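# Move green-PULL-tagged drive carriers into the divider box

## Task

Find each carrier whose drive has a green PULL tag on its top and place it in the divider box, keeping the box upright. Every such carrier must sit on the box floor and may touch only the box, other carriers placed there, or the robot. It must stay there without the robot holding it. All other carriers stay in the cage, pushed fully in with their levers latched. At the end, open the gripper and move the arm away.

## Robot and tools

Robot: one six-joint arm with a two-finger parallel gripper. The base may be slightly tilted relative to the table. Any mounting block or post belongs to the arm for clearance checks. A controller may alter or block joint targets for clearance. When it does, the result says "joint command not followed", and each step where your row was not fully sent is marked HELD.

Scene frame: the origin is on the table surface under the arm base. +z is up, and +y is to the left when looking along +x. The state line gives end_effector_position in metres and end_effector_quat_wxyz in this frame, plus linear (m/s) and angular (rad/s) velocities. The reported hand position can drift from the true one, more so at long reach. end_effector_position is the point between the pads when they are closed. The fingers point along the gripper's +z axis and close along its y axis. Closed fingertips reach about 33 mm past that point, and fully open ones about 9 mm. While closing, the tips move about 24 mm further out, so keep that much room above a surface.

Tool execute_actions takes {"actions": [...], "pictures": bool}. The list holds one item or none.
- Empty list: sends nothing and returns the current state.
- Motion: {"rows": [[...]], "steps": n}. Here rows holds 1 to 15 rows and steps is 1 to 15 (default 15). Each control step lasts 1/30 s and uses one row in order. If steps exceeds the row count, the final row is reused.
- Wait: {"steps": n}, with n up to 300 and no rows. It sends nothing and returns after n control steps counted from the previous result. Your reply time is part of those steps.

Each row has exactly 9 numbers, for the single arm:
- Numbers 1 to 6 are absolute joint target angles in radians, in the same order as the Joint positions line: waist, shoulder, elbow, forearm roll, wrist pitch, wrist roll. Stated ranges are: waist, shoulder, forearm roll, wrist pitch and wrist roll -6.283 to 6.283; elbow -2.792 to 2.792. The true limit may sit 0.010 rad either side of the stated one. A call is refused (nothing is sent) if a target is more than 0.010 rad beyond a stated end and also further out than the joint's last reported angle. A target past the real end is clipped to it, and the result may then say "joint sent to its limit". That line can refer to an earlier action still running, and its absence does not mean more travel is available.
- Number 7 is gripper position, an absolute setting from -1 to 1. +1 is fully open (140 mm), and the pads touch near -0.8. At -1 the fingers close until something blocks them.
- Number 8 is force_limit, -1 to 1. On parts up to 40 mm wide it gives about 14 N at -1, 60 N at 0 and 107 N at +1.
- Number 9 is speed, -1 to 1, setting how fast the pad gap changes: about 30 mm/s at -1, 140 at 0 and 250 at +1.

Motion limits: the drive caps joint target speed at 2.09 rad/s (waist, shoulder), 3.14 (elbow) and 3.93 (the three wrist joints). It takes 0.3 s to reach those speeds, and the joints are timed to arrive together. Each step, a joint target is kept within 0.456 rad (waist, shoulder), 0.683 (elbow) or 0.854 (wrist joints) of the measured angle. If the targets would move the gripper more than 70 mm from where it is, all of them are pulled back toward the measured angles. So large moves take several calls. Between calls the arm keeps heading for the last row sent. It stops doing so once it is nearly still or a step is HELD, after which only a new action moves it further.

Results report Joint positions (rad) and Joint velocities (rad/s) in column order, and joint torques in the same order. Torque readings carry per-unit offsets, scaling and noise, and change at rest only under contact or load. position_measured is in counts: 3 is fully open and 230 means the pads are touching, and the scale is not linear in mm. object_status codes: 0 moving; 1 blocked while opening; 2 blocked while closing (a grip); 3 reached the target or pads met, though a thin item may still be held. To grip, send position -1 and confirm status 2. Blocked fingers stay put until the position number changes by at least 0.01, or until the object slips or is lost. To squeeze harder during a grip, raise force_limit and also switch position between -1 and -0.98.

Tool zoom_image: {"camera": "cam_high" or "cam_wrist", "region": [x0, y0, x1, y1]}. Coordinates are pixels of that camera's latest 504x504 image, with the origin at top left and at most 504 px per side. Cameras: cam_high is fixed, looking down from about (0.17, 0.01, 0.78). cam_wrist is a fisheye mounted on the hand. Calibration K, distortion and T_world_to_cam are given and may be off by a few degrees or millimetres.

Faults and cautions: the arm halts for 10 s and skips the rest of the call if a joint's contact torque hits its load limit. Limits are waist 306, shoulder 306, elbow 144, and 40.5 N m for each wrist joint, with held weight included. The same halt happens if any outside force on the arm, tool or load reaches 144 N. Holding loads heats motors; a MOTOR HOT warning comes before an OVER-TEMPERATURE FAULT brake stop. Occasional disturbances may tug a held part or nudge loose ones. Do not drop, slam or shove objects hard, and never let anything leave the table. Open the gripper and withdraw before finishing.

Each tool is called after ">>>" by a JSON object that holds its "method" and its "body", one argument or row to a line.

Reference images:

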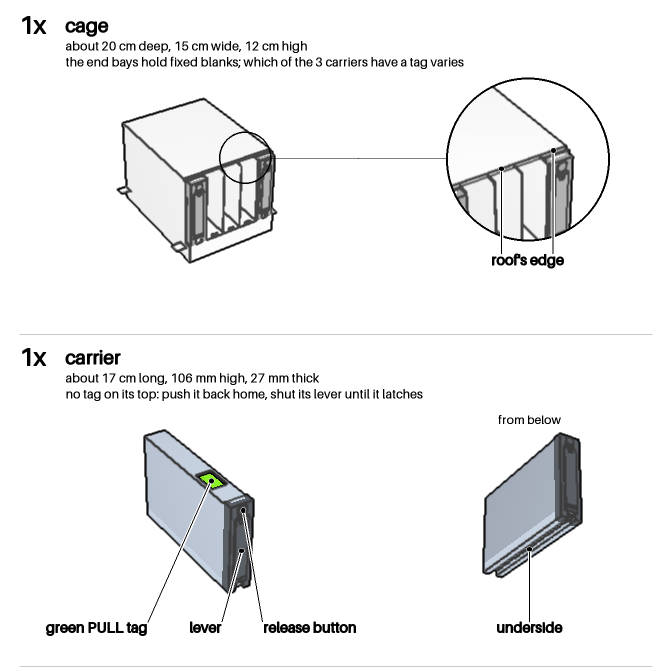

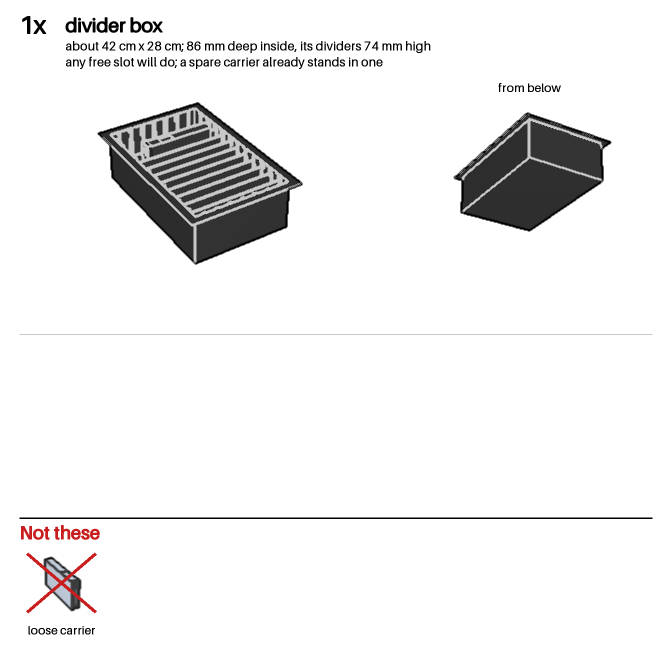

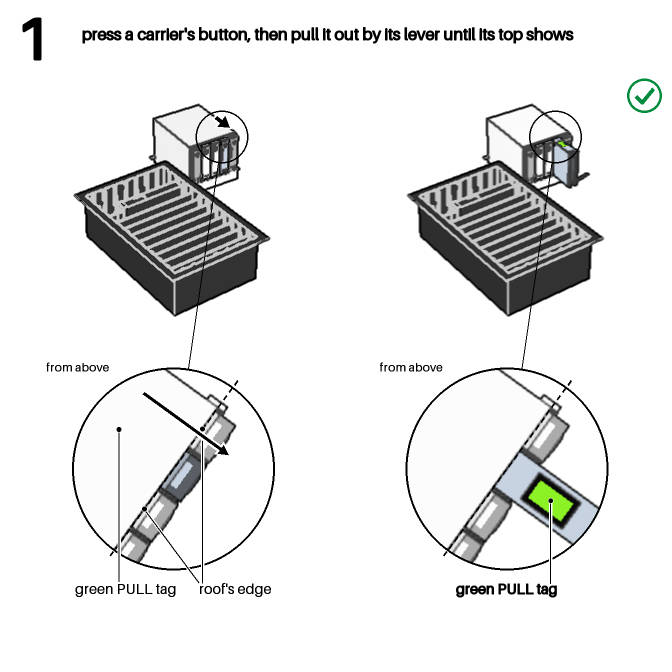

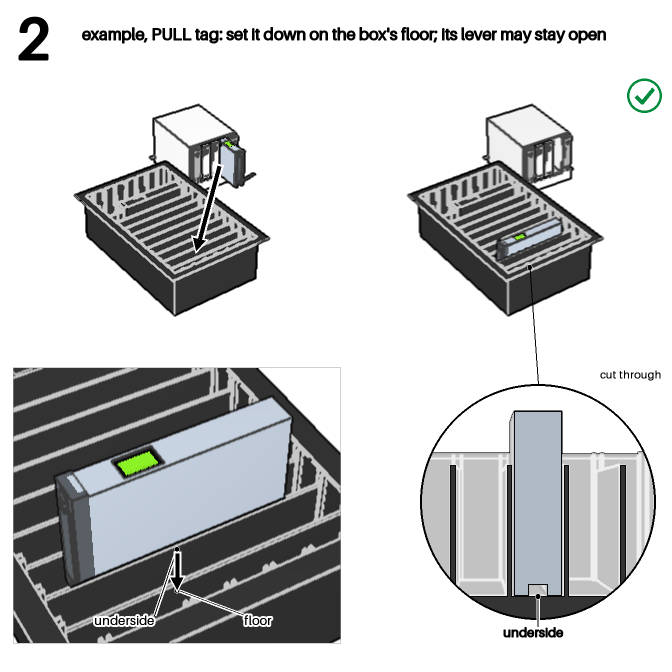

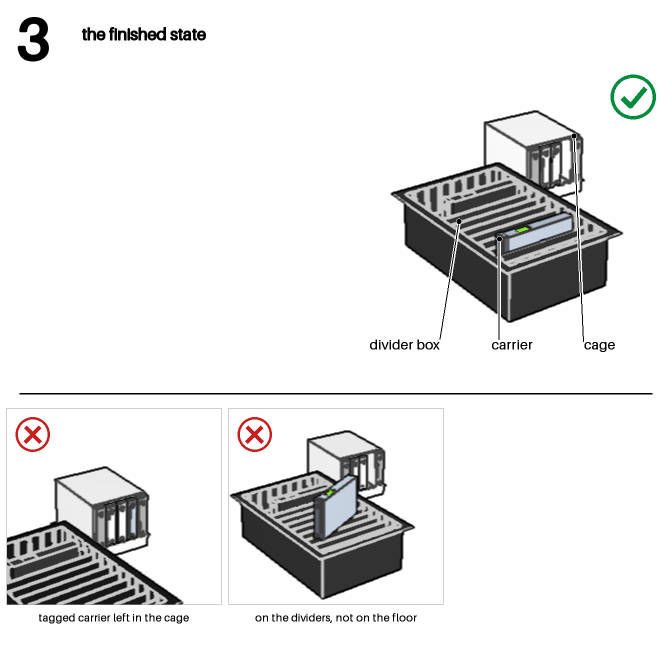

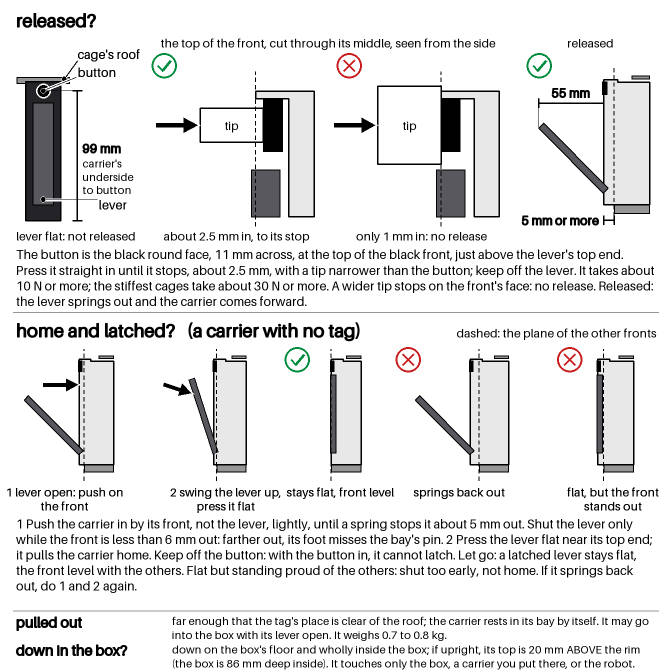

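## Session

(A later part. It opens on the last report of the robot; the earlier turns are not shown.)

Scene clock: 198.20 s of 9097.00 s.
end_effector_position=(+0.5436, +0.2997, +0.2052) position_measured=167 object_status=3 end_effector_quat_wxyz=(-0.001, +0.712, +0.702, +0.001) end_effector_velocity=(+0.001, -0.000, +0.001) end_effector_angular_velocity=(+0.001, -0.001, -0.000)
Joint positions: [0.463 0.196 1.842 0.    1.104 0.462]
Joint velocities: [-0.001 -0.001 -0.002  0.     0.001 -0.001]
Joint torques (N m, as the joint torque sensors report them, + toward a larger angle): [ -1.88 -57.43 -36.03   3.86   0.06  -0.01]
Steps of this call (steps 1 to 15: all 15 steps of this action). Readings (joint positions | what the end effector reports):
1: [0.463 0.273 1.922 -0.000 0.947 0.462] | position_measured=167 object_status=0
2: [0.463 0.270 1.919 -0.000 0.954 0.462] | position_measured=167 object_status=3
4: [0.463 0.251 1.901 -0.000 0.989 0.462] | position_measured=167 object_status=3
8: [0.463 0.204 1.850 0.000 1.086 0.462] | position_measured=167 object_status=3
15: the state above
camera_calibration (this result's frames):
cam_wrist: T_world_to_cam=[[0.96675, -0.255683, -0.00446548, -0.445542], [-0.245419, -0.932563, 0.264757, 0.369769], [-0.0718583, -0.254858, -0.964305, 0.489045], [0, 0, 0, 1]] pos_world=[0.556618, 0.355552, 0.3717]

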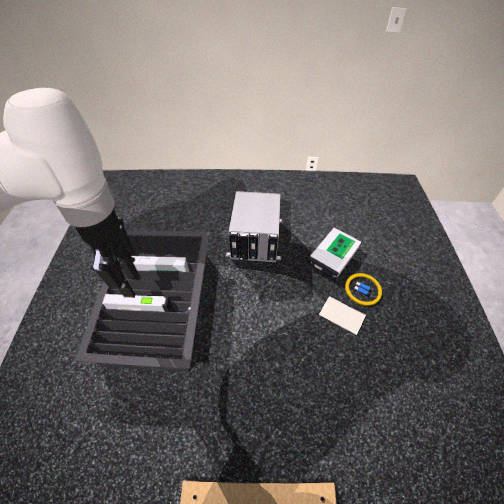

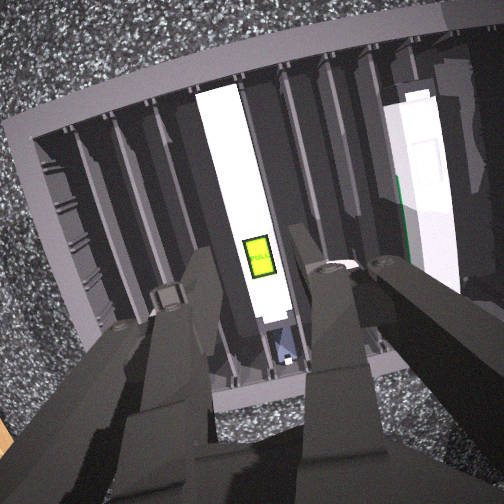

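>>> {"method": "execute_actions", "body": {
  "actions": [
    {"rows": [[0.03,0.119,2.0026,0,0.598,0.785,-1,0,0]], "steps": 15}
  ],
  "pictures": false
}}

>>> {"method": "execute_actions", "body": {
  "actions": [
    {"rows": [[0.03,0.119,2.0026,0,0.598,0.785,-1,0,0],[0.03,0.119,2.0026,0,0.598,0.785,-1,0,0],[0.03,0.119,2.0026,0,0.598,0.785,-1,0,0],[0.03,0.119,2.0026,0,0.598,0.785,-1,0,0],[0.03,0.119,2.0026,0,0.598,0.785,-1,0,0],[0.029,0.0683,2.43,0,-0.1983,0.785,-1,0,0]], "steps": 15}
  ],
  "pictures": false
}}

>>> {"method": "execute_actions", "body": {
  "actions": [
    {"steps": 12}
  ]
}}

Scene clock: 206.97 s of 9097.00 s.
end_effector_position=(+0.6518, +0.1409, +0.1964) position_measured=233 object_status=0 end_effector_quat_wxyz=(+0.049, +0.855, +0.499, +0.131) end_effector_velocity=(+0.188, -0.414, +0.007) end_effector_angular_velocity=(+0.236, -0.606, -1.130)
Joint positions: [ 0.176  0.145  1.948 -0.     0.768  0.676]
Joint velocities: [-0.659 -0.118  0.246 -0.001 -0.766  0.49 ]
Joint torques (N m, as the joint torque sensors report them, + toward a larger angle): [ -0.49 -51.71 -34.47   3.6   -0.78   0.07]
Steps of this call (steps 1 to 15: the robot went on to your last target; steps 16 to 90: nothing new was sent; then 5.27 s passed at rest; steps 91 to 105: all 15 steps of this action). Readings (joint positions | what the end effector reports):
91: [0.463 0.196 1.842 -0.000 1.104 0.462] | position_measured=167 object_status=0
92: [0.459 0.196 1.842 -0.000 1.099 0.464] | position_measured=170 object_status=0
94: [0.429 0.190 1.853 -0.000 1.064 0.487] | position_measured=185 object_status=0
98: [0.333 0.173 1.889 -0.000 0.952 0.559] | position_measured=215 object_status=0
105: the state above

Scene clock: 207.47 s of 9097.00 s.
end_effector_position=(+0.6544, +0.0462, +0.1445) position_measured=233 object_status=3 end_effector_quat_wxyz=(+0.134, +0.859, +0.366, +0.333) end_effector_velocity=(-0.269, -0.023, -0.185) end_effector_angular_velocity=(+0.032, -1.055, -0.044)
Joint positions: [ 0.032  0.081  2.307 -0.     0.02   0.783]
Joint velocities: [-0.028 -0.124  1.238  0.001 -2.169  0.018]
Joint torques (N m, as the joint torque sensors report them, + toward a larger angle): [ -3.13 -39.34 -39.37   4.14  -2.06   0.02]
Steps of this call (steps 1 to 15: all 15 steps of this action). Readings (joint positions | what the end effector reports):
1: [0.153 0.141 1.956 -0.000 0.742 0.693] | position_measured=233 object_status=3
2: [0.131 0.137 1.965 -0.000 0.716 0.709] | position_measured=233 object_status=3
4: [0.087 0.129 1.981 -0.000 0.665 0.742] | position_measured=233 object_status=3
8: [0.035 0.116 2.019 -0.000 0.561 0.778] | position_measured=233 object_status=3
15: the state above

Scene clock: 207.87 s of 9097.00 s.
end_effector_position=(+0.6251, +0.0437, +0.1310) position_measured=233 object_status=3 end_effector_quat_wxyz=(+0.153, +0.841, +0.355, +0.379) end_effector_velocity=(-0.001, +0.001, -0.001) end_effector_angular_velocity=(-0.000, +0.001, +0.002)
Joint positions: [ 0.029  0.068  2.43  -0.    -0.198  0.785]
Joint velocities: [ 0.002  0.     0.001  0.    -0.    -0.   ]
Joint torques (N m, as the joint torque sensors report them, + toward a larger angle): [ -1.35 -32.02 -25.64   2.72  -2.06  -0.15]
Steps of this call (steps 1 to 12: the robot went on to your last target). Readings (joint positions | what the end effector reports):
1: [0.031 0.077 2.346 -0.000 -0.048 0.784] | position_measured=233 object_status=3
2: [0.030 0.074 2.377 -0.000 -0.104 0.784] | position_measured=233 object_status=3
4: [0.029 0.069 2.419 -0.000 -0.177 0.785] | position_measured=233 object_status=3
8: [0.029 0.068 2.430 -0.000 -0.198 0.785] | position_measured=233 object_status=3
12: the state above
camera_calibration (this result's frames):
cam_wrist: T_world_to_cam=[[0.358677, -0.852685, 0.379841, -0.234256], [-0.741044, -0.507544, -0.439605, 0.554195], [0.56763, -0.123803, -0.813922, -0.0670558], [0, 0, 0, 1]] pos_world=[0.532768, 0.0732296, 0.278029]

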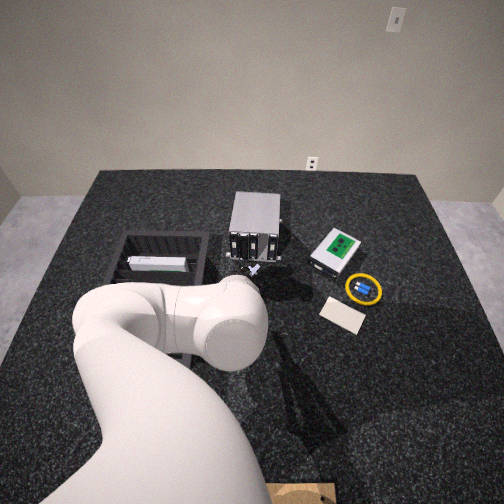

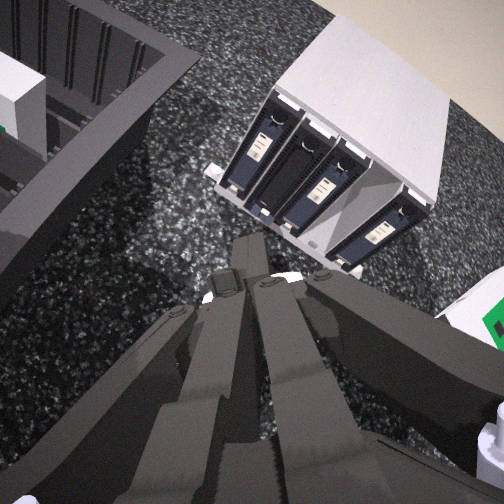

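Go to P0 then advance to P1.

>>> {"method": "execute_actions", "body": {
  "actions": [
    {"rows": [[0.0283,0.2046,2.4193,0,-0.324,0.785,-1,0,0]], "steps": 12}
  ],
  "pictures": false
}}

>>> {"method": "execute_actions", "body": {
  "actions": [
    {"rows": [[0.0277,0.21,2.4113,0,-0.3214,0.785,-1,0,0],[0.0271,0.2153,2.4034,0,-0.3188,0.785,-1,0,0],[0.0265,0.2207,2.3954,0,-0.3162,0.785,-1,0,0],[0.0259,0.2261,2.3875,0,-0.3136,0.785,-1,0,0],[0.0253,0.2314,2.3795,0,-0.311,0.785,-1,0,0],[0.0248,0.2368,2.3716,0,-0.3084,0.785,-1,0,0]], "steps": 12}
  ]
}}

Scene clock: 209.63 s of 9097.00 s.
end_effector_position=(+0.6499, +0.0437, +0.0809) position_measured=233 object_status=3 end_effector_quat_wxyz=(+0.153, +0.841, +0.355, +0.379) end_effector_velocity=(+0.002, -0.001, +0.001) end_effector_angular_velocity=(+0.000, -0.004, -0.002)
Joint positions: [ 0.028  0.204  2.419  0.    -0.324  0.785]
Joint velocities: [-0.001  0.    -0.002  0.001 -0.002 -0.   ]
Joint torques (N m, as the joint torque sensors report them, + toward a larger angle): [ -0.75 -42.44 -21.68   2.18  -2.4    0.02]
Steps of this call (steps 1 to 30: the robot went on to your last target; steps 31 to 41: nothing new was sent; steps 42 to 53: all 12 steps of this action). Readings (joint positions | what the end effector reports):
42: [0.029 0.068 2.430 0.000 -0.198 0.785] | position_measured=233 object_status=3
43: [0.029 0.072 2.430 0.000 -0.202 0.785] | position_measured=233 object_status=3
45: [0.029 0.101 2.428 0.000 -0.229 0.785] | position_measured=233 object_status=3
49: [0.028 0.194 2.421 0.000 -0.314 0.785] | position_measured=233 object_status=3
53: the state above

Scene clock: 210.03 s of 9097.00 s.
end_effector_position=(+0.6769, +0.0417, +0.0809) position_measured=233 object_status=3 end_effector_quat_wxyz=(+0.154, +0.841, +0.354, +0.379) end_effector_velocity=(+0.002, -0.000, -0.001) end_effector_angular_velocity=(-0.000, +0.001, -0.000)
Joint positions: [ 0.025  0.237  2.372  0.    -0.308  0.785]
Joint velocities: [-0.     0.003 -0.004  0.     0.002 -0.   ]
Joint torques (N m, as the joint torque sensors report them, + toward a larger angle): [ -0.65 -48.8  -23.08   2.34  -2.    -0.01]
Steps of this call (steps 1 to 12: all 12 steps of this action). Readings (joint positions | what the end effector reports):
1: [0.028 0.205 2.419 0.000 -0.324 0.785] | position_measured=233 object_status=3
2: [0.028 0.206 2.417 0.000 -0.324 0.785] | position_measured=233 object_status=3
4: [0.027 0.214 2.405 0.000 -0.320 0.785] | position_measured=233 object_status=3
8: [0.025 0.233 2.377 0.000 -0.310 0.785] | position_measured=233 object_status=3
12: the state above
camera_calibration (this result's frames):
cam_wrist: T_world_to_cam=[[0.355154, -0.854202, 0.379742, -0.233049], [-0.743261, -0.504401, -0.439479, 0.570966], [0.566946, -0.126165, -0.814036, -0.136926], [0, 0, 0, 1]] pos_world=[0.584775, 0.0716498, 0.227963]

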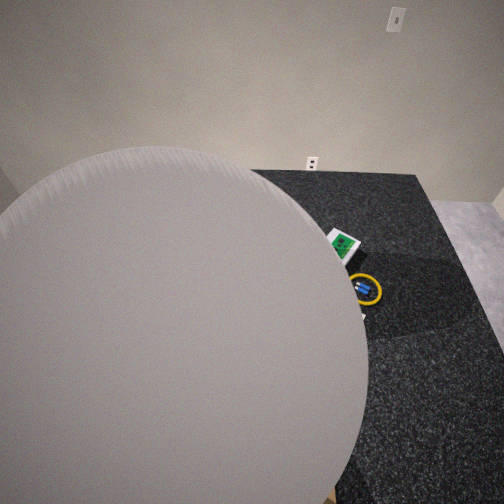

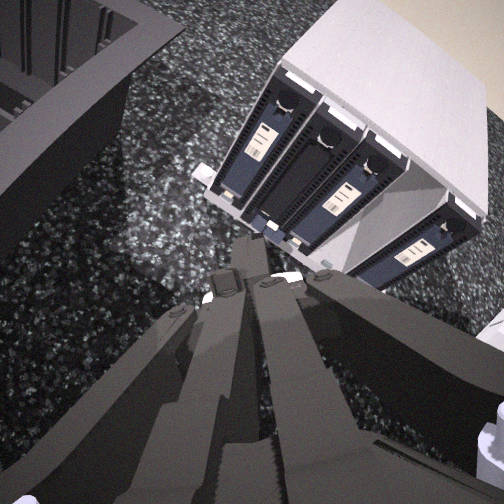

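Under the lever now. Swing along the arc to P3.

>>> {"method": "execute_actions", "body": {
  "actions": [
    {"rows": [[0.0245,0.2365,2.3662,0,-0.3028,0.785,-1,0,0],[0.0242,0.2363,2.3609,0,-0.2972,0.785,-1,0,0],[0.0239,0.236,2.3556,0,-0.2916,0.785,-1,0,0],[0.0236,0.2358,2.3503,0,-0.286,0.785,-1,0,0],[0.0233,0.2355,2.345,0,-0.2805,0.785,-1,0,0],[0.023,0.2353,2.3397,0,-0.2749,0.785,-1,0,0],[0.0227,0.2367,2.3344,0,-0.271,0.785,-1,0,0],[0.0224,0.238,2.329,0,-0.267,0.785,-1,0,0],[0.0221,0.2394,2.3237,0,-0.2631,0.785,-1,0,0],[0.0218,0.2408,2.3184,0,-0.2592,0.785,-1,0,0],[0.0215,0.2421,2.3131,0,-0.2553,0.785,-1,0,0],[0.0212,0.2435,2.3078,0,-0.2513,0.785,-1,0,0]], "steps": 15}
  ]
}}

Scene clock: 212.67 s of 9097.00 s.
end_effector_position=(+0.7076, +0.0395, +0.0967) position_measured=233 object_status=3 end_effector_quat_wxyz=(+0.154, +0.842, +0.352, +0.378) end_effector_velocity=(+0.015, -0.002, +0.004) end_effector_angular_velocity=(-0.000, +0.005, -0.003)
Joint positions: [ 0.021  0.243  2.309 -0.    -0.252  0.785]
Joint velocities: [-0.003  0.01  -0.032  0.     0.027 -0.001]
Joint torques (N m, as the joint torque sensors report them, + toward a larger angle): [  2.37 -54.12 -24.06   1.98  -3.35   0.01]
Steps of this call (steps 1 to 15: the robot went on to your last target; steps 16 to 64: nothing new was sent; steps 65 to 79: all 15 steps of this action). Readings (joint positions | what the end effector reports):
65: [0.025 0.237 2.372 -0.000 -0.308 0.785] | position_measured=233 object_status=3
66: [0.025 0.237 2.370 -0.000 -0.306 0.785] | position_measured=233 object_status=3
68: [0.024 0.237 2.362 -0.000 -0.298 0.785] | position_measured=233 object_status=3
72: [0.023 0.236 2.341 -0.000 -0.277 0.785] | position_measured=233 object_status=3
79: the state above
camera_calibration (this result's frames):
cam_wrist: T_world_to_cam=[[0.352112, -0.85541, 0.379857, -0.249654], [-0.744922, -0.501842, -0.439597, 0.6007], [0.566664, -0.128177, -0.813918, -0.141432], [0, 0, 0, 1]] pos_world=[0.615526, 0.0697719, 0.243785]

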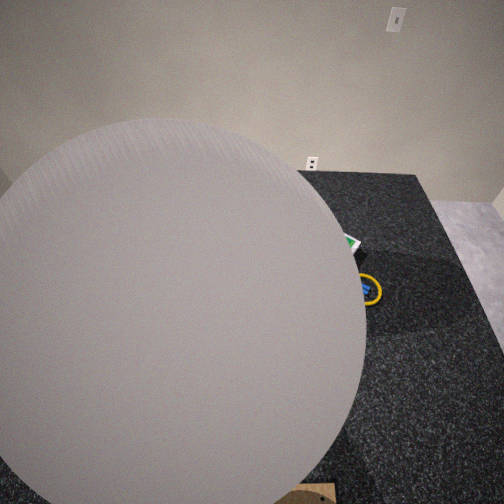

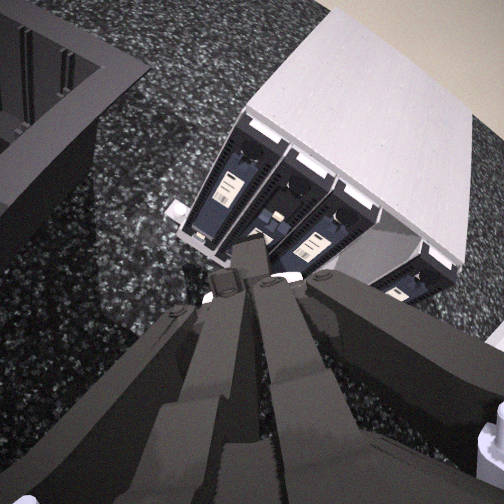

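>>> {"method": "execute_actions", "body": {
  "actions": [
    {"rows": [[0.0209,0.2456,2.303,0,-0.2487,0.785,-1,0,0],[0.0206,0.2478,2.2983,0,-0.246,0.785,-1,0,0],[0.0203,0.2499,2.2935,0,-0.2434,0.785,-1,0,0],[0.02,0.252,2.2887,0,-0.2408,0.785,-1,0,0],[0.0197,0.2542,2.284,0,-0.2381,0.785,-1,0,0],[0.0194,0.2563,2.2792,0,-0.2355,0.785,-1,0,0],[0.0193,0.2575,2.2774,0,-0.2349,0.785,-1,0,0],[0.0192,0.2587,2.2756,0,-0.2343,0.785,-1,0,0],[0.0191,0.2599,2.2738,0,-0.2337,0.785,-1,0,0]], "steps": 15}
  ],
  "pictures": false
}}

Scene clock: 214.77 s of 9097.00 s.
end_effector_position=(+0.7263, +0.0381, +0.0999) position_measured=233 object_status=3 end_effector_quat_wxyz=(+0.155, +0.842, +0.351, +0.378) end_effector_velocity=(+0.000, -0.000, -0.000) end_effector_angular_velocity=(+0.001, +0.001, -0.001)
Joint positions: [ 0.019  0.26   2.274  0.    -0.234  0.785]
Joint velocities: [ 0.     0.001 -0.001  0.001  0.     0.001]
Joint torques (N m, as the joint torque sensors report them, + toward a larger angle): [ -1.38 -51.99 -28.43   2.54  -2.88  -0.11]
Steps of this call (steps 1 to 15: the robot went on to your last target; steps 16 to 48: nothing new was sent; steps 49 to 63: all 15 steps of this action). Readings (joint positions | what the end effector reports):
49: [0.021 0.244 2.308 0.000 -0.251 0.785] | position_measured=233 object_status=3
50: [0.021 0.244 2.306 -0.000 -0.250 0.785] | position_measured=233 object_status=3
52: [0.021 0.247 2.299 0.000 -0.246 0.785] | position_measured=233 object_status=3
56: [0.020 0.255 2.281 0.000 -0.237 0.785] | position_measured=233 object_status=3
63: the state above

>>> {"method": "execute_actions", "body": {
  "actions": [
    {"rows": [[0.019,0.2607,2.2726,0,-0.2333,0.785,-1,0,0],[0.019,0.2615,2.2714,0,-0.2329,0.785,-1,0,0],[0.0189,0.2623,2.2702,0,-0.2325,0.785,-1,0,0],[0.0189,0.2629,2.2693,0,-0.2322,0.785,-1,0,0]], "steps": 10}
  ],
  "pictures": false
}}

Scene clock: 218.20 s of 9097.00 s.
end_effector_position=(+0.7288, +0.0380, +0.0999) position_measured=233 object_status=3 end_effector_quat_wxyz=(+0.155, +0.842, +0.351, +0.378) end_effector_velocity=(-0.000, -0.001, -0.000) end_effector_angular_velocity=(-0.000, +0.000, -0.001)
Joint positions: [ 0.019  0.263  2.269 -0.    -0.232  0.785]
Joint velocities: [-0.001  0.    -0.    -0.001  0.     0.   ]
Joint torques (N m, as the joint torque sensors report them, + toward a larger angle): [ -2.96 -49.22 -35.21   2.83  -5.27   0.09]
Steps of this call (steps 1 to 15: the robot went on to your last target; steps 16 to 90: nothing new was sent; then 0.10 s passed at rest; steps 91 to 100: all 10 steps of this action). Readings (joint positions | what the end effector reports):
91: [0.019 0.260 2.274 -0.000 -0.234 0.785] | position_measured=233 object_status=3
92: [0.019 0.260 2.273 -0.000 -0.234 0.785] | position_measured=233 object_status=3
94: [0.019 0.261 2.272 -0.000 -0.233 0.785] | position_measured=233 object_status=3
98: [0.019 0.263 2.270 -0.000 -0.232 0.785] | position_measured=233 object_status=3
100: the state above

>>> {"method": "execute_actions", "body": {
  "actions": [
    {"rows": [[0.0189,0.2635,2.2684,0,-0.2319,0.785,-1,0,0],[0.0189,0.2641,2.2675,0,-0.2316,0.785,-1,0,0],[0.0189,0.2641,2.2675,0,-0.2316,0.785,-1,0,0],[0.0189,0.2641,2.2675,0,-0.2316,0.785,-1,0,0],[0.0189,0.2641,2.2675,0,-0.2316,0.785,-1,0,0],[0.0189,0.2599,2.2738,0,-0.2337,0.785,-1,0,0],[0.0189,0.2563,2.2792,0,-0.2355,0.785,-1,0,0],[0.0189,0.2491,2.29,0,-0.2391,0.785,-1,0,0]], "steps": 15}
  ]
}}

>>> {"method": "zoom_image", "body": {
  "camera": "cam_wrist",
  "region": [210, 110, 370, 270]
}}

Scene clock: 220.73 s of 9097.00 s.
end_effector_position=(+0.7177, +0.0379, +0.1000) position_measured=233 object_status=3 end_effector_quat_wxyz=(+0.155, +0.842, +0.351, +0.378) end_effector_velocity=(-0.003, +0.000, -0.001) end_effector_angular_velocity=(-0.000, +0.002, +0.000)
Joint positions: [ 0.019  0.249  2.29  -0.    -0.239  0.785]
Joint velocities: [ 0.    -0.002  0.005 -0.    -0.001  0.   ]
Joint torques (N m, as the joint torque sensors report them, + toward a larger angle): [ -1.1  -47.19 -25.62   2.53  -2.12   0.03]
Steps of this call (steps 1 to 15: the robot went on to your last target; steps 16 to 61: nothing new was sent; steps 62 to 76: all 15 steps of this action). Readings (joint positions | what the end effector reports):
62: [0.019 0.263 2.269 -0.000 -0.232 0.785] | position_measured=233 object_status=3
63: [0.019 0.263 2.269 -0.000 -0.232 0.785] | position_measured=233 object_status=3
65: [0.019 0.264 2.268 -0.000 -0.232 0.785] | position_measured=233 object_status=3
69: [0.019 0.261 2.272 -0.000 -0.234 0.785] | position_measured=233 object_status=3
76: the state above
camera_calibration (this result's frames):
cam_wrist: T_world_to_cam=[[0.350004, -0.856282, 0.379839, -0.254309], [-0.746138, -0.5, -0.439633, 0.6096], [0.566369, -0.129539, -0.813907, -0.144433], [0, 0, 0, 1]] pos_world=[0.625658, 0.0683299, 0.247042]

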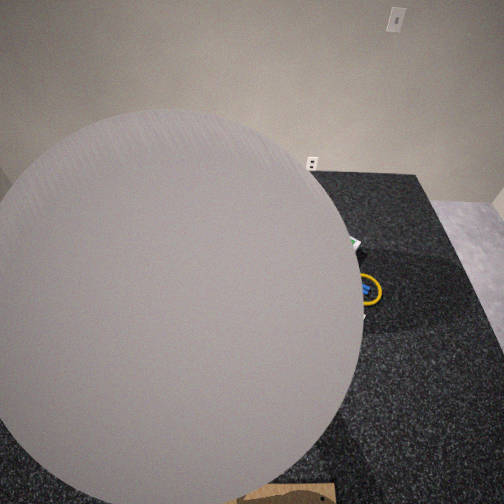

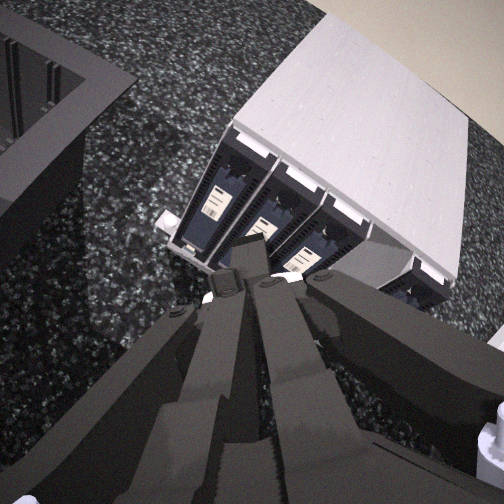

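Region (210, 110, 370, 270) of cam_wrist's 504x504 image, scaled by 3.150, with more detail than that image has.

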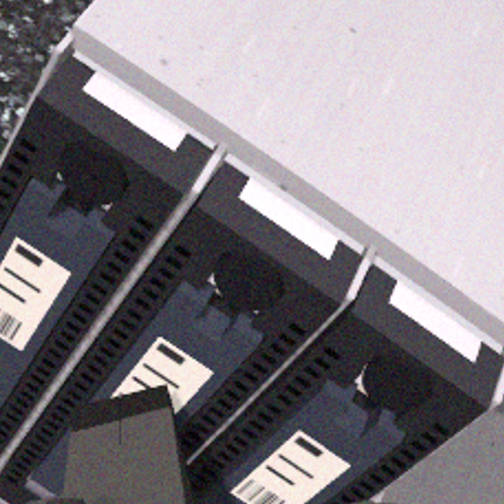

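>>> {"method": "execute_actions", "body": {
  "actions": [
    {"rows": [[-0.019,0.2153,2.2745,0,-0.1898,0.785,-1,0,0],[-0.019,0.2153,2.2745,0,-0.1898,0.785,-1,0,0],[-0.019,0.2153,2.2745,0,-0.1898,0.785,-1,0,0],[-0.019,0.2153,2.2745,0,-0.1898,0.785,-1,0,0],[-0.019,0.2153,2.2745,0,-0.1898,0.785,-1,0,0],[-0.019,0.2153,2.2745,0,-0.1898,0.785,-1,0,0],[-0.019,0.2179,2.2709,0,-0.1888,0.785,-1,0,0],[-0.019,0.2205,2.2674,0,-0.1879,0.785,-1,0,0],[-0.019,0.2218,2.2656,0,-0.1874,0.785,-1,0,0],[-0.019,0.223,2.2638,0,-0.1869,0.785,-1,0,0],[-0.019,0.2243,2.262,0,-0.1864,0.785,-1,0,0]], "steps": 15}
  ]
}}

>>> {"method": "zoom_image", "body": {
  "camera": "cam_wrist",
  "region": [220, 180, 310, 270]
}}

Scene clock: 224.00 s of 9097.00 s.
end_effector_position=(+0.7270, +0.0104, +0.1208) position_measured=233 object_status=3 end_effector_quat_wxyz=(+0.162, +0.849, +0.335, +0.375) end_effector_velocity=(+0.004, -0.000, +0.000) end_effector_angular_velocity=(-0.000, -0.001, -0.000)
Joint positions: [-0.019  0.224  2.262  0.    -0.186  0.785]
Joint velocities: [-0.001  0.004 -0.006 -0.001  0.002  0.   ]
Joint torques (N m, as the joint torque sensors report them, + toward a larger angle): [ -1.81 -44.36 -32.62   2.65  -4.2    0.03]
Steps of this call (steps 1 to 15: the robot went on to your last target; steps 16 to 83: nothing new was sent; steps 84 to 98: all 15 steps of this action). Readings (joint positions | what the end effector reports):
84: [0.019 0.249 2.290 0.000 -0.239 0.785] | position_measured=233 object_status=3
85: [0.015 0.246 2.289 0.000 -0.234 0.785] | position_measured=233 object_status=3
87: [-0.007 0.226 2.280 0.000 -0.205 0.785] | position_measured=233 object_status=3
91: [-0.019 0.216 2.274 0.000 -0.190 0.785] | position_measured=233 object_status=3
98: the state above
camera_calibration (this result's frames):
cam_wrist: T_world_to_cam=[[0.317371, -0.868985, 0.379658, -0.265142], [-0.764695, -0.471285, -0.439468, 0.625114], [0.560818, -0.150848, -0.814081, -0.132024], [0, 0, 0, 1]] pos_world=[0.636211, 0.0442861, 0.267903]

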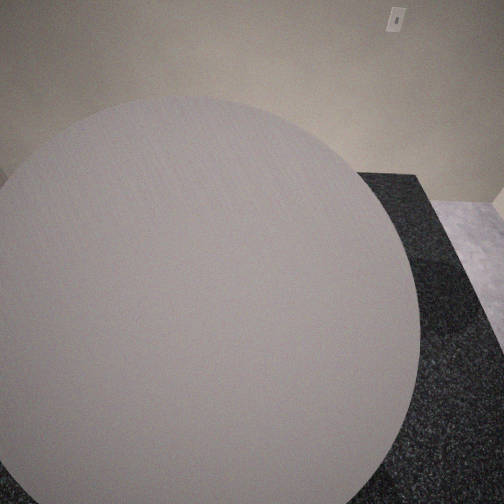

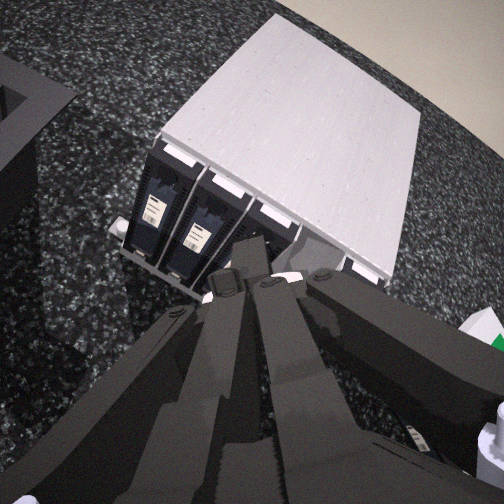

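Region (220, 180, 310, 270) of cam_wrist's 504x504 image, scaled by 5.600, with more detail than that image has.

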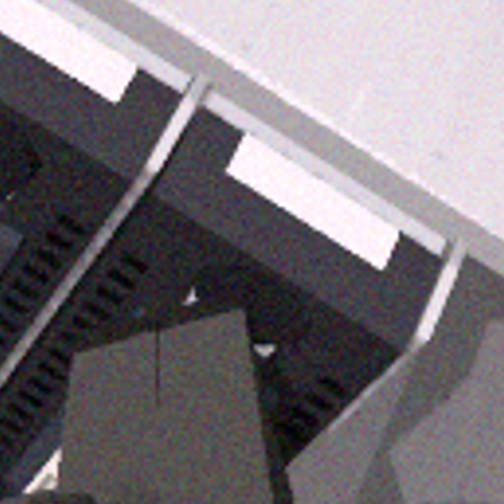

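>>> {"method": "execute_actions", "body": {
  "actions": [
    {"rows": [[-0.019,0.2254,2.2605,0,-0.186,0.785,-1,0,0],[-0.019,0.2265,2.259,0,-0.1856,0.785,-1,0,0],[-0.019,0.2265,2.259,0,-0.1856,0.785,-1,0,0],[-0.019,0.2265,2.259,0,-0.1856,0.785,-1,0,0],[-0.019,0.2265,2.259,0,-0.1856,0.785,-1,0,0],[-0.019,0.2265,2.259,0,-0.1856,0.785,-1,0,0],[-0.019,0.2192,2.2692,0,-0.1884,0.785,-1,0,0],[-0.019,0.2192,2.2692,0,-0.1884,0.785,-1,0,0],[-0.019,0.2192,2.2692,0,-0.1884,0.785,-1,0,0],[-0.019,0.1565,2.296,0,-0.1526,0.785,-1,0,0]], "steps": 15}
  ]
}}

Scene clock: 227.17 s of 9097.00 s.
end_effector_position=(+0.7029, +0.0111, +0.1394) position_measured=233 object_status=3 end_effector_quat_wxyz=(+0.162, +0.849, +0.335, +0.375) end_effector_velocity=(-0.071, +0.002, +0.063) end_effector_angular_velocity=(-0.001, -0.006, +0.000)
Joint positions: [-0.019  0.161  2.294 -0.    -0.156  0.785]
Joint velocities: [ 0.    -0.201  0.084 -0.     0.111 -0.   ]
Joint torques (N m, as the joint torque sensors report them, + toward a larger angle): [ -7.36 -13.82 -28.82   3.12  -1.5   -0.17]
Steps of this call (steps 1 to 15: the robot went on to your last target; steps 16 to 80: nothing new was sent; steps 81 to 95: all 15 steps of this action). Readings (joint positions | what the end effector reports):
81: [-0.019 0.224 2.262 -0.000 -0.186 0.785] | position_measured=233 object_status=3
82: [-0.019 0.225 2.261 -0.000 -0.186 0.785] | position_measured=233 object_status=3
84: [-0.019 0.226 2.260 -0.000 -0.186 0.785] | position_measured=233 object_status=3
88: [-0.019 0.225 2.261 -0.000 -0.186 0.785] | position_measured=233 object_status=3
95: the state above
camera_calibration (this result's frames):
cam_wrist: T_world_to_cam=[[0.317096, -0.868933, 0.380007, -0.263788], [-0.764335, -0.471356, -0.440018, 0.615021], [0.561465, -0.150924, -0.813621, -0.103801], [0, 0, 0, 1]] pos_world=[0.612008, 0.0450143, 0.286407]

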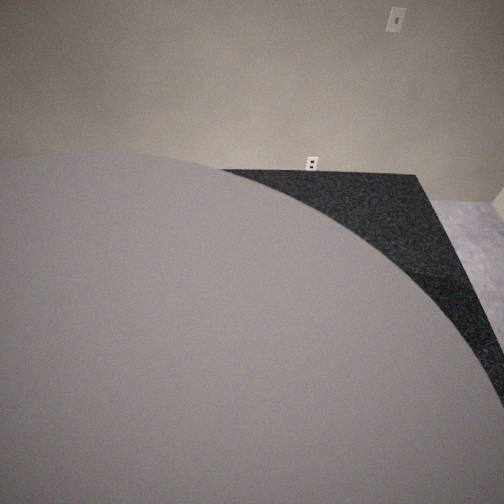

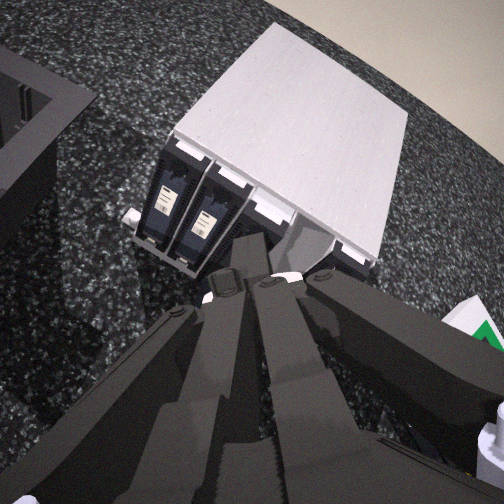

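Released.

>>> {"method": "execute_actions", "body": {
  "actions": [
    {"rows": [[-0.012,0.119,2.0026,0,0.598,1.4,-0.3,0,0]], "steps": 13}
  ],
  "pictures": false
}}

>>> {"method": "execute_actions", "body": {
  "actions": [
    {"rows": [[-0.0101,0.3825,1.743,0,1.0161,1.6277,-0.3,0,0]], "steps": 13}
  ],
  "pictures": false
}}

>>> {"method": "execute_actions", "body": {
  "actions": [
    {"rows": [[-0.0101,0.4225,1.778,0,0.9411,1.6277,-0.3,0,0]], "steps": 10}
  ]
}}

Scene clock: 229.10 s of 9097.00 s.
end_effector_position=(+0.6902, +0.0160, +0.1950) position_measured=167 object_status=0 end_effector_quat_wxyz=(+0.025, +0.971, +0.089, +0.221) end_effector_velocity=(-0.070, +0.008, +0.138) end_effector_angular_velocity=(+0.394, +0.586, -0.773)
Joint positions: [-0.012  0.121  2.02  -0.     0.551  1.362]
Joint velocities: [ 0.01  -0.053 -0.415  0.     1.063  0.87 ]
Joint torques (N m, as the joint torque sensors report them, + toward a larger angle): [ -2.01 -36.7  -23.99   2.31  -0.89  -0.09]
Steps of this call (steps 1 to 15: the robot went on to your last target; steps 16 to 45: nothing new was sent; steps 46 to 58: all 13 steps of this action). Readings (joint positions | what the end effector reports):
46: [-0.019 0.156 2.296 -0.000 -0.152 0.785] | position_measured=233 object_status=0
47: [-0.019 0.156 2.294 -0.000 -0.145 0.791] | position_measured=233 object_status=0
49: [-0.018 0.153 2.272 -0.000 -0.089 0.837] | position_measured=215 object_status=0
53: [-0.016 0.139 2.160 -0.000 0.195 1.070] | position_measured=185 object_status=0
58: the state above

Scene clock: 229.53 s of 9097.00 s.
end_effector_position=(+0.7071, +0.0173, +0.1292) position_measured=167 object_status=3 end_effector_quat_wxyz=(-0.001, +0.999, -0.040, +0.000) end_effector_velocity=(+0.001, +0.000, -0.007) end_effector_angular_velocity=(+0.001, +0.046, -0.021)
Joint positions: [-0.01   0.382  1.744  0.     1.015  1.627]
Joint velocities: [ 0.001  0.029 -0.028 -0.     0.046  0.022]
Joint torques (N m, as the joint torque sensors report them, + toward a larger angle): [   4.19 -108.67  -36.1     3.93    0.48    0.49]
Steps of this call (steps 1 to 13: all 13 steps of this action). Readings (joint positions | what the end effector reports):
1: [-0.012 0.120 2.009 -0.000 0.580 1.386] | position_measured=167 object_status=0
2: [-0.012 0.122 1.998 -0.000 0.606 1.405] | position_measured=167 object_status=0
4: [-0.011 0.149 1.955 -0.000 0.690 1.460] | position_measured=167 object_status=3
8: [-0.011 0.289 1.816 0.000 0.907 1.573] | position_measured=167 object_status=3
13: the state above

Scene clock: 229.87 s of 9097.00 s.
end_effector_position=(+0.7068, +0.0174, +0.0852) position_measured=167 object_status=3 end_effector_quat_wxyz=(-0.001, +0.999, -0.040, +0.000) end_effector_velocity=(-0.001, +0.000, -0.003) end_effector_angular_velocity=(+0.002, +0.001, -0.003)
Joint positions: [-0.01   0.422  1.778 -0.     0.941  1.628]
Joint velocities: [-0.001  0.002  0.003  0.003 -0.003  0.   ]
Joint torques (N m, as the joint torque sensors report them, + toward a larger angle): [ -0.39 -74.09 -32.53   3.4   -0.06  -0.05]
Steps of this call (steps 1 to 10: all 10 steps of this action). Readings (joint positions | what the end effector reports):
1: [-0.010 0.383 1.743 0.000 1.016 1.628] | position_measured=167 object_status=3
2: [-0.010 0.386 1.745 0.000 1.009 1.628] | position_measured=167 object_status=3
4: [-0.010 0.409 1.766 -0.000 0.966 1.628] | position_measured=167 object_status=3
8: [-0.010 0.422 1.777 -0.000 0.942 1.628] | position_measured=167 object_status=3
10: the state above
camera_calibration (this result's frames):
cam_wrist: T_world_to_cam=[[-0.320153, -0.947348, -0.00580039, 0.2457], [-0.913698, 0.307151, 0.26611, 0.628981], [-0.250317, 0.0904955, -0.963925, 0.433223], [0, 0, 0, 1]] pos_world=[0.761804, 0.000366541, 0.251642]

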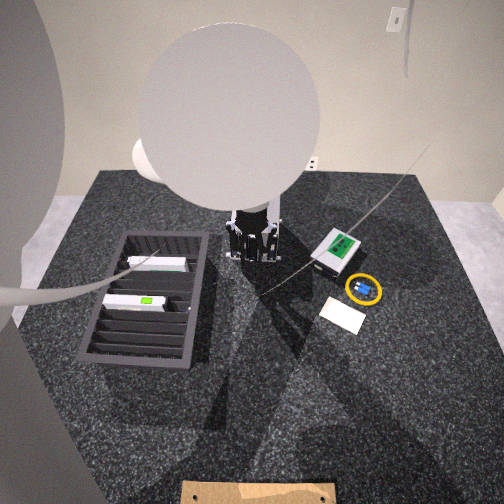

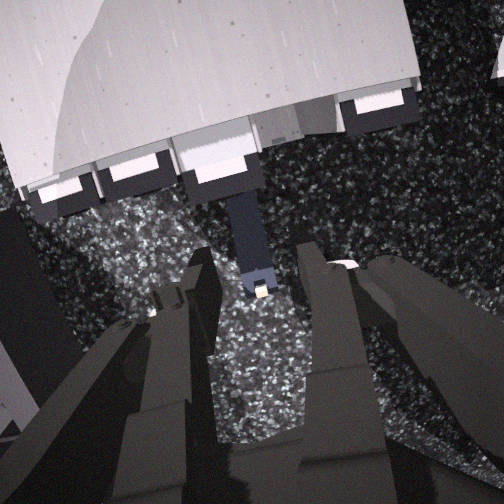

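>>> {"method": "execute_actions", "body": {
  "actions": [
    {"rows": [[-0.0101,0.4225,1.778,0,0.9411,1.6277,-1,0,0.3]], "steps": 10}
  ],
  "pictures": false
}}

>>> {"method": "execute_actions", "body": {
  "actions": [
    {"rows": [[-0.01,0.4204,1.7813,0,0.9399,1.6278,-1,0,0.3],[-0.0097,0.4161,1.7878,0,0.9377,1.6281,-1,0,0.3],[-0.0093,0.4103,1.7967,0,0.9346,1.6285,-1,0,0.3],[-0.0089,0.4034,1.8073,0,0.9309,1.6289,-1,0,0.3],[-0.0084,0.396,1.8187,0,0.9269,1.6294,-1,0,0.3],[-0.0079,0.3885,1.8301,0,0.923,1.6299,-1,0,0.3],[-0.0075,0.3816,1.8407,0,0.9193,1.6303,-1,0,0.3],[-0.0071,0.3758,1.8496,0,0.9162,1.6307,-1,0,0.3],[-0.0068,0.3715,1.8561,0,0.914,1.631,-1,0,0.3],[-0.0067,0.3694,1.8594,0,0.9128,1.6311,-1,0,0.3]], "steps": 13}
  ]
}}

Scene clock: 233.53 s of 9097.00 s.
end_effector_position=(+0.7066, +0.0174, +0.0849) position_measured=210 object_status=0 end_effector_quat_wxyz=(-0.001, +0.999, -0.040, +0.000) end_effector_velocity=(+0.001, +0.000, +0.001) end_effector_angular_velocity=(-0.000, -0.001, +0.001)
Joint positions: [-0.01   0.423  1.778  0.     0.941  1.628]
Joint velocities: [ 0.    -0.    -0.001 -0.    -0.    -0.   ]
Joint torques (N m, as the joint torque sensors report them, + toward a larger angle): [ -0.43 -67.52 -32.59   3.97  -1.49  -0.12]
Steps of this call (steps 1 to 15: the robot went on to your last target; steps 16 to 90: nothing new was sent; then 0.33 s passed at rest; steps 91 to 100: all 10 steps of this action). Readings (joint positions | what the end effector reports):
91: [-0.010 0.422 1.778 0.000 0.941 1.628] | position_measured=167 object_status=0
92: [-0.010 0.423 1.778 0.000 0.941 1.628] | position_measured=170 object_status=0
94: [-0.010 0.423 1.778 0.000 0.941 1.628] | position_measured=189 object_status=0
98: [-0.010 0.423 1.778 0.000 0.941 1.628] | position_measured=210 object_status=0
100: the state above

Scene clock: 233.97 s of 9097.00 s.
end_effector_position=(+0.6674, +0.0205, +0.0849) position_measured=210 object_status=2 end_effector_quat_wxyz=(-0.001, +0.999, -0.041, +0.000) end_effector_velocity=(-0.015, +0.002, +0.000) end_effector_angular_velocity=(+0.000, -0.005, +0.001)
Joint positions: [-0.007  0.37   1.858  0.     0.913  1.631]
Joint velocities: [ 0.003 -0.022  0.034  0.    -0.016  0.001]
Joint torques (N m, as the joint torque sensors report them, + toward a larger angle): [ -1.86 -62.43 -34.17   3.95   0.66   0.16]
Steps of this call (steps 1 to 13: all 13 steps of this action). Readings (joint positions | what the end effector reports):
1: [-0.010 0.423 1.778 0.000 0.941 1.628] | position_measured=210 object_status=0
2: [-0.010 0.422 1.779 0.000 0.941 1.628] | position_measured=210 object_status=0
4: [-0.010 0.417 1.787 0.000 0.938 1.628] | position_measured=210 object_status=2
8: [-0.008 0.393 1.824 0.000 0.925 1.630] | position_measured=210 object_status=2
13: the state above
camera_calibration (this result's frames):
cam_wrist: T_world_to_cam=[[-0.320389, -0.947268, -0.00578931, 0.236212], [-0.91348, 0.307331, 0.266651, 0.591903], [-0.250811, 0.0907204, -0.963776, 0.423083], [0, 0, 0, 1]] pos_world=[0.722485, 0.00346426, 0.251293]

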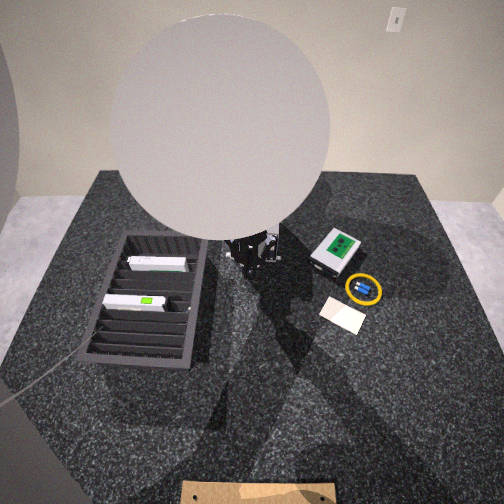

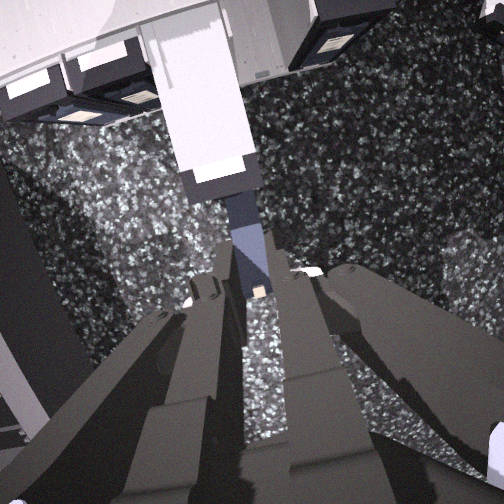

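>>> {"method": "execute_actions", "body": {
  "actions": [
    {"rows": [[-0.0068,0.3715,1.8561,0,0.914,1.631,-1,0,0.3],[-0.0071,0.3758,1.8496,0,0.9162,1.6307,-1,0,0.3],[-0.0075,0.3816,1.8407,0,0.9193,1.6303,-1,0,0.3],[-0.0079,0.3885,1.8301,0,0.923,1.6299,-1,0,0.3],[-0.0084,0.396,1.8187,0,0.9269,1.6294,-1,0,0.3],[-0.0089,0.4034,1.8073,0,0.9309,1.6289,-1,0,0.3],[-0.0093,0.4103,1.7967,0,0.9346,1.6285,-1,0,0.3],[-0.0097,0.4161,1.7878,0,0.9377,1.6281,-1,0,0.3],[-0.01,0.4211,1.7801,0,0.9404,1.6278,-1,0,0.3],[-0.0103,0.425,1.774,0,0.9426,1.6275,-1,0,0.3],[-0.0104,0.4277,1.7698,0,0.9441,1.6274,-1,0,0.3]], "steps": 15}
  ],
  "pictures": false
}}

>>> {"method": "execute_actions", "body": {
  "actions": [
    {"steps": 3}
  ]
}}

>>> {"method": "zoom_image", "body": {
  "camera": "cam_wrist",
  "region": [20, 90, 430, 230]
}}

Scene clock: 237.37 s of 9097.00 s.
end_effector_position=(+0.7102, +0.0171, +0.0849) position_measured=210 object_status=2 end_effector_quat_wxyz=(-0.001, +0.999, -0.040, +0.000) end_effector_velocity=(+0.007, -0.000, +0.000) end_effector_angular_velocity=(+0.000, +0.002, +0.000)
Joint positions: [-0.01   0.427  1.771 -0.     0.944  1.627]
Joint velocities: [-0.     0.01  -0.015  0.     0.008 -0.001]
Joint torques (N m, as the joint torque sensors report them, + toward a larger angle): [ -0.27 -71.81 -33.06   3.61  -1.74  -0.18]
Steps of this call (steps 1 to 15: the robot went on to your last target; steps 16 to 87: nothing new was sent; steps 88 to 102: all 15 steps of this action). Readings (joint positions | what the end effector reports):
88: [-0.007 0.369 1.859 0.000 0.913 1.631] | position_measured=210 object_status=2
89: [-0.007 0.370 1.859 -0.000 0.913 1.631] | position_measured=210 object_status=2
91: [-0.007 0.375 1.851 -0.000 0.916 1.631] | position_measured=210 object_status=2
95: [-0.008 0.399 1.814 -0.000 0.929 1.629] | position_measured=210 object_status=2
102: the state above

Scene clock: 237.47 s of 9097.00 s.
end_effector_position=(+0.7105, +0.0171, +0.0849) position_measured=210 object_status=2 end_effector_quat_wxyz=(-0.001, +0.999, -0.040, +0.000) end_effector_velocity=(+0.003, +0.000, +0.001) end_effector_angular_velocity=(+0.000, -0.002, +0.000)
Joint positions: [-0.01   0.428  1.77  -0.     0.944  1.627]
Joint velocities: [ 0.     0.002 -0.005  0.     0.001  0.   ]
Joint torques (N m, as the joint torque sensors report them, + toward a larger angle): [ -0.49 -69.59 -32.7    3.58  -1.62  -0.16]
Steps of this call (steps 1 to 3: the robot went on to your last target). Readings (joint positions | what the end effector reports):
1: [-0.010 0.427 1.770 -0.000 0.944 1.627] | position_measured=210 object_status=2
2: [-0.010 0.427 1.770 -0.000 0.944 1.627] | position_measured=210 object_status=2
3: the state above
camera_calibration (this result's frames):
cam_wrist: T_world_to_cam=[[-0.320302, -0.947298, -0.005763, 0.246662], [-0.913551, 0.30727, 0.266475, 0.632386], [-0.250661, 0.0906173, -0.963825, 0.434165], [0, 0, 0, 1]] pos_world=[0.765551, 0.0000067285, 0.251366]

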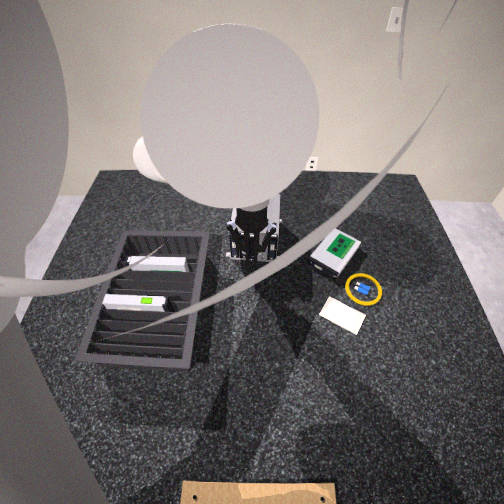

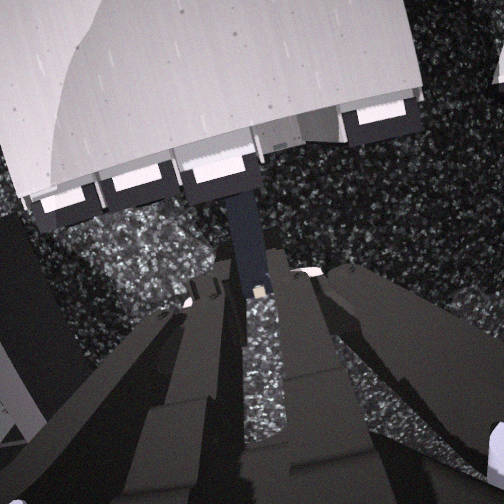

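Region (20, 90, 430, 230) of cam_wrist's 504x504 image, scaled by 1.229, with more detail than that image has; it fills the top 172 rows of this view, and the rest is white.

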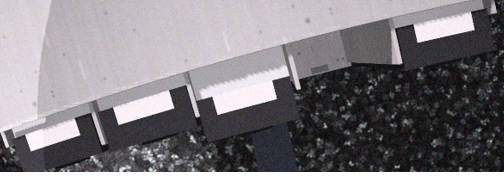

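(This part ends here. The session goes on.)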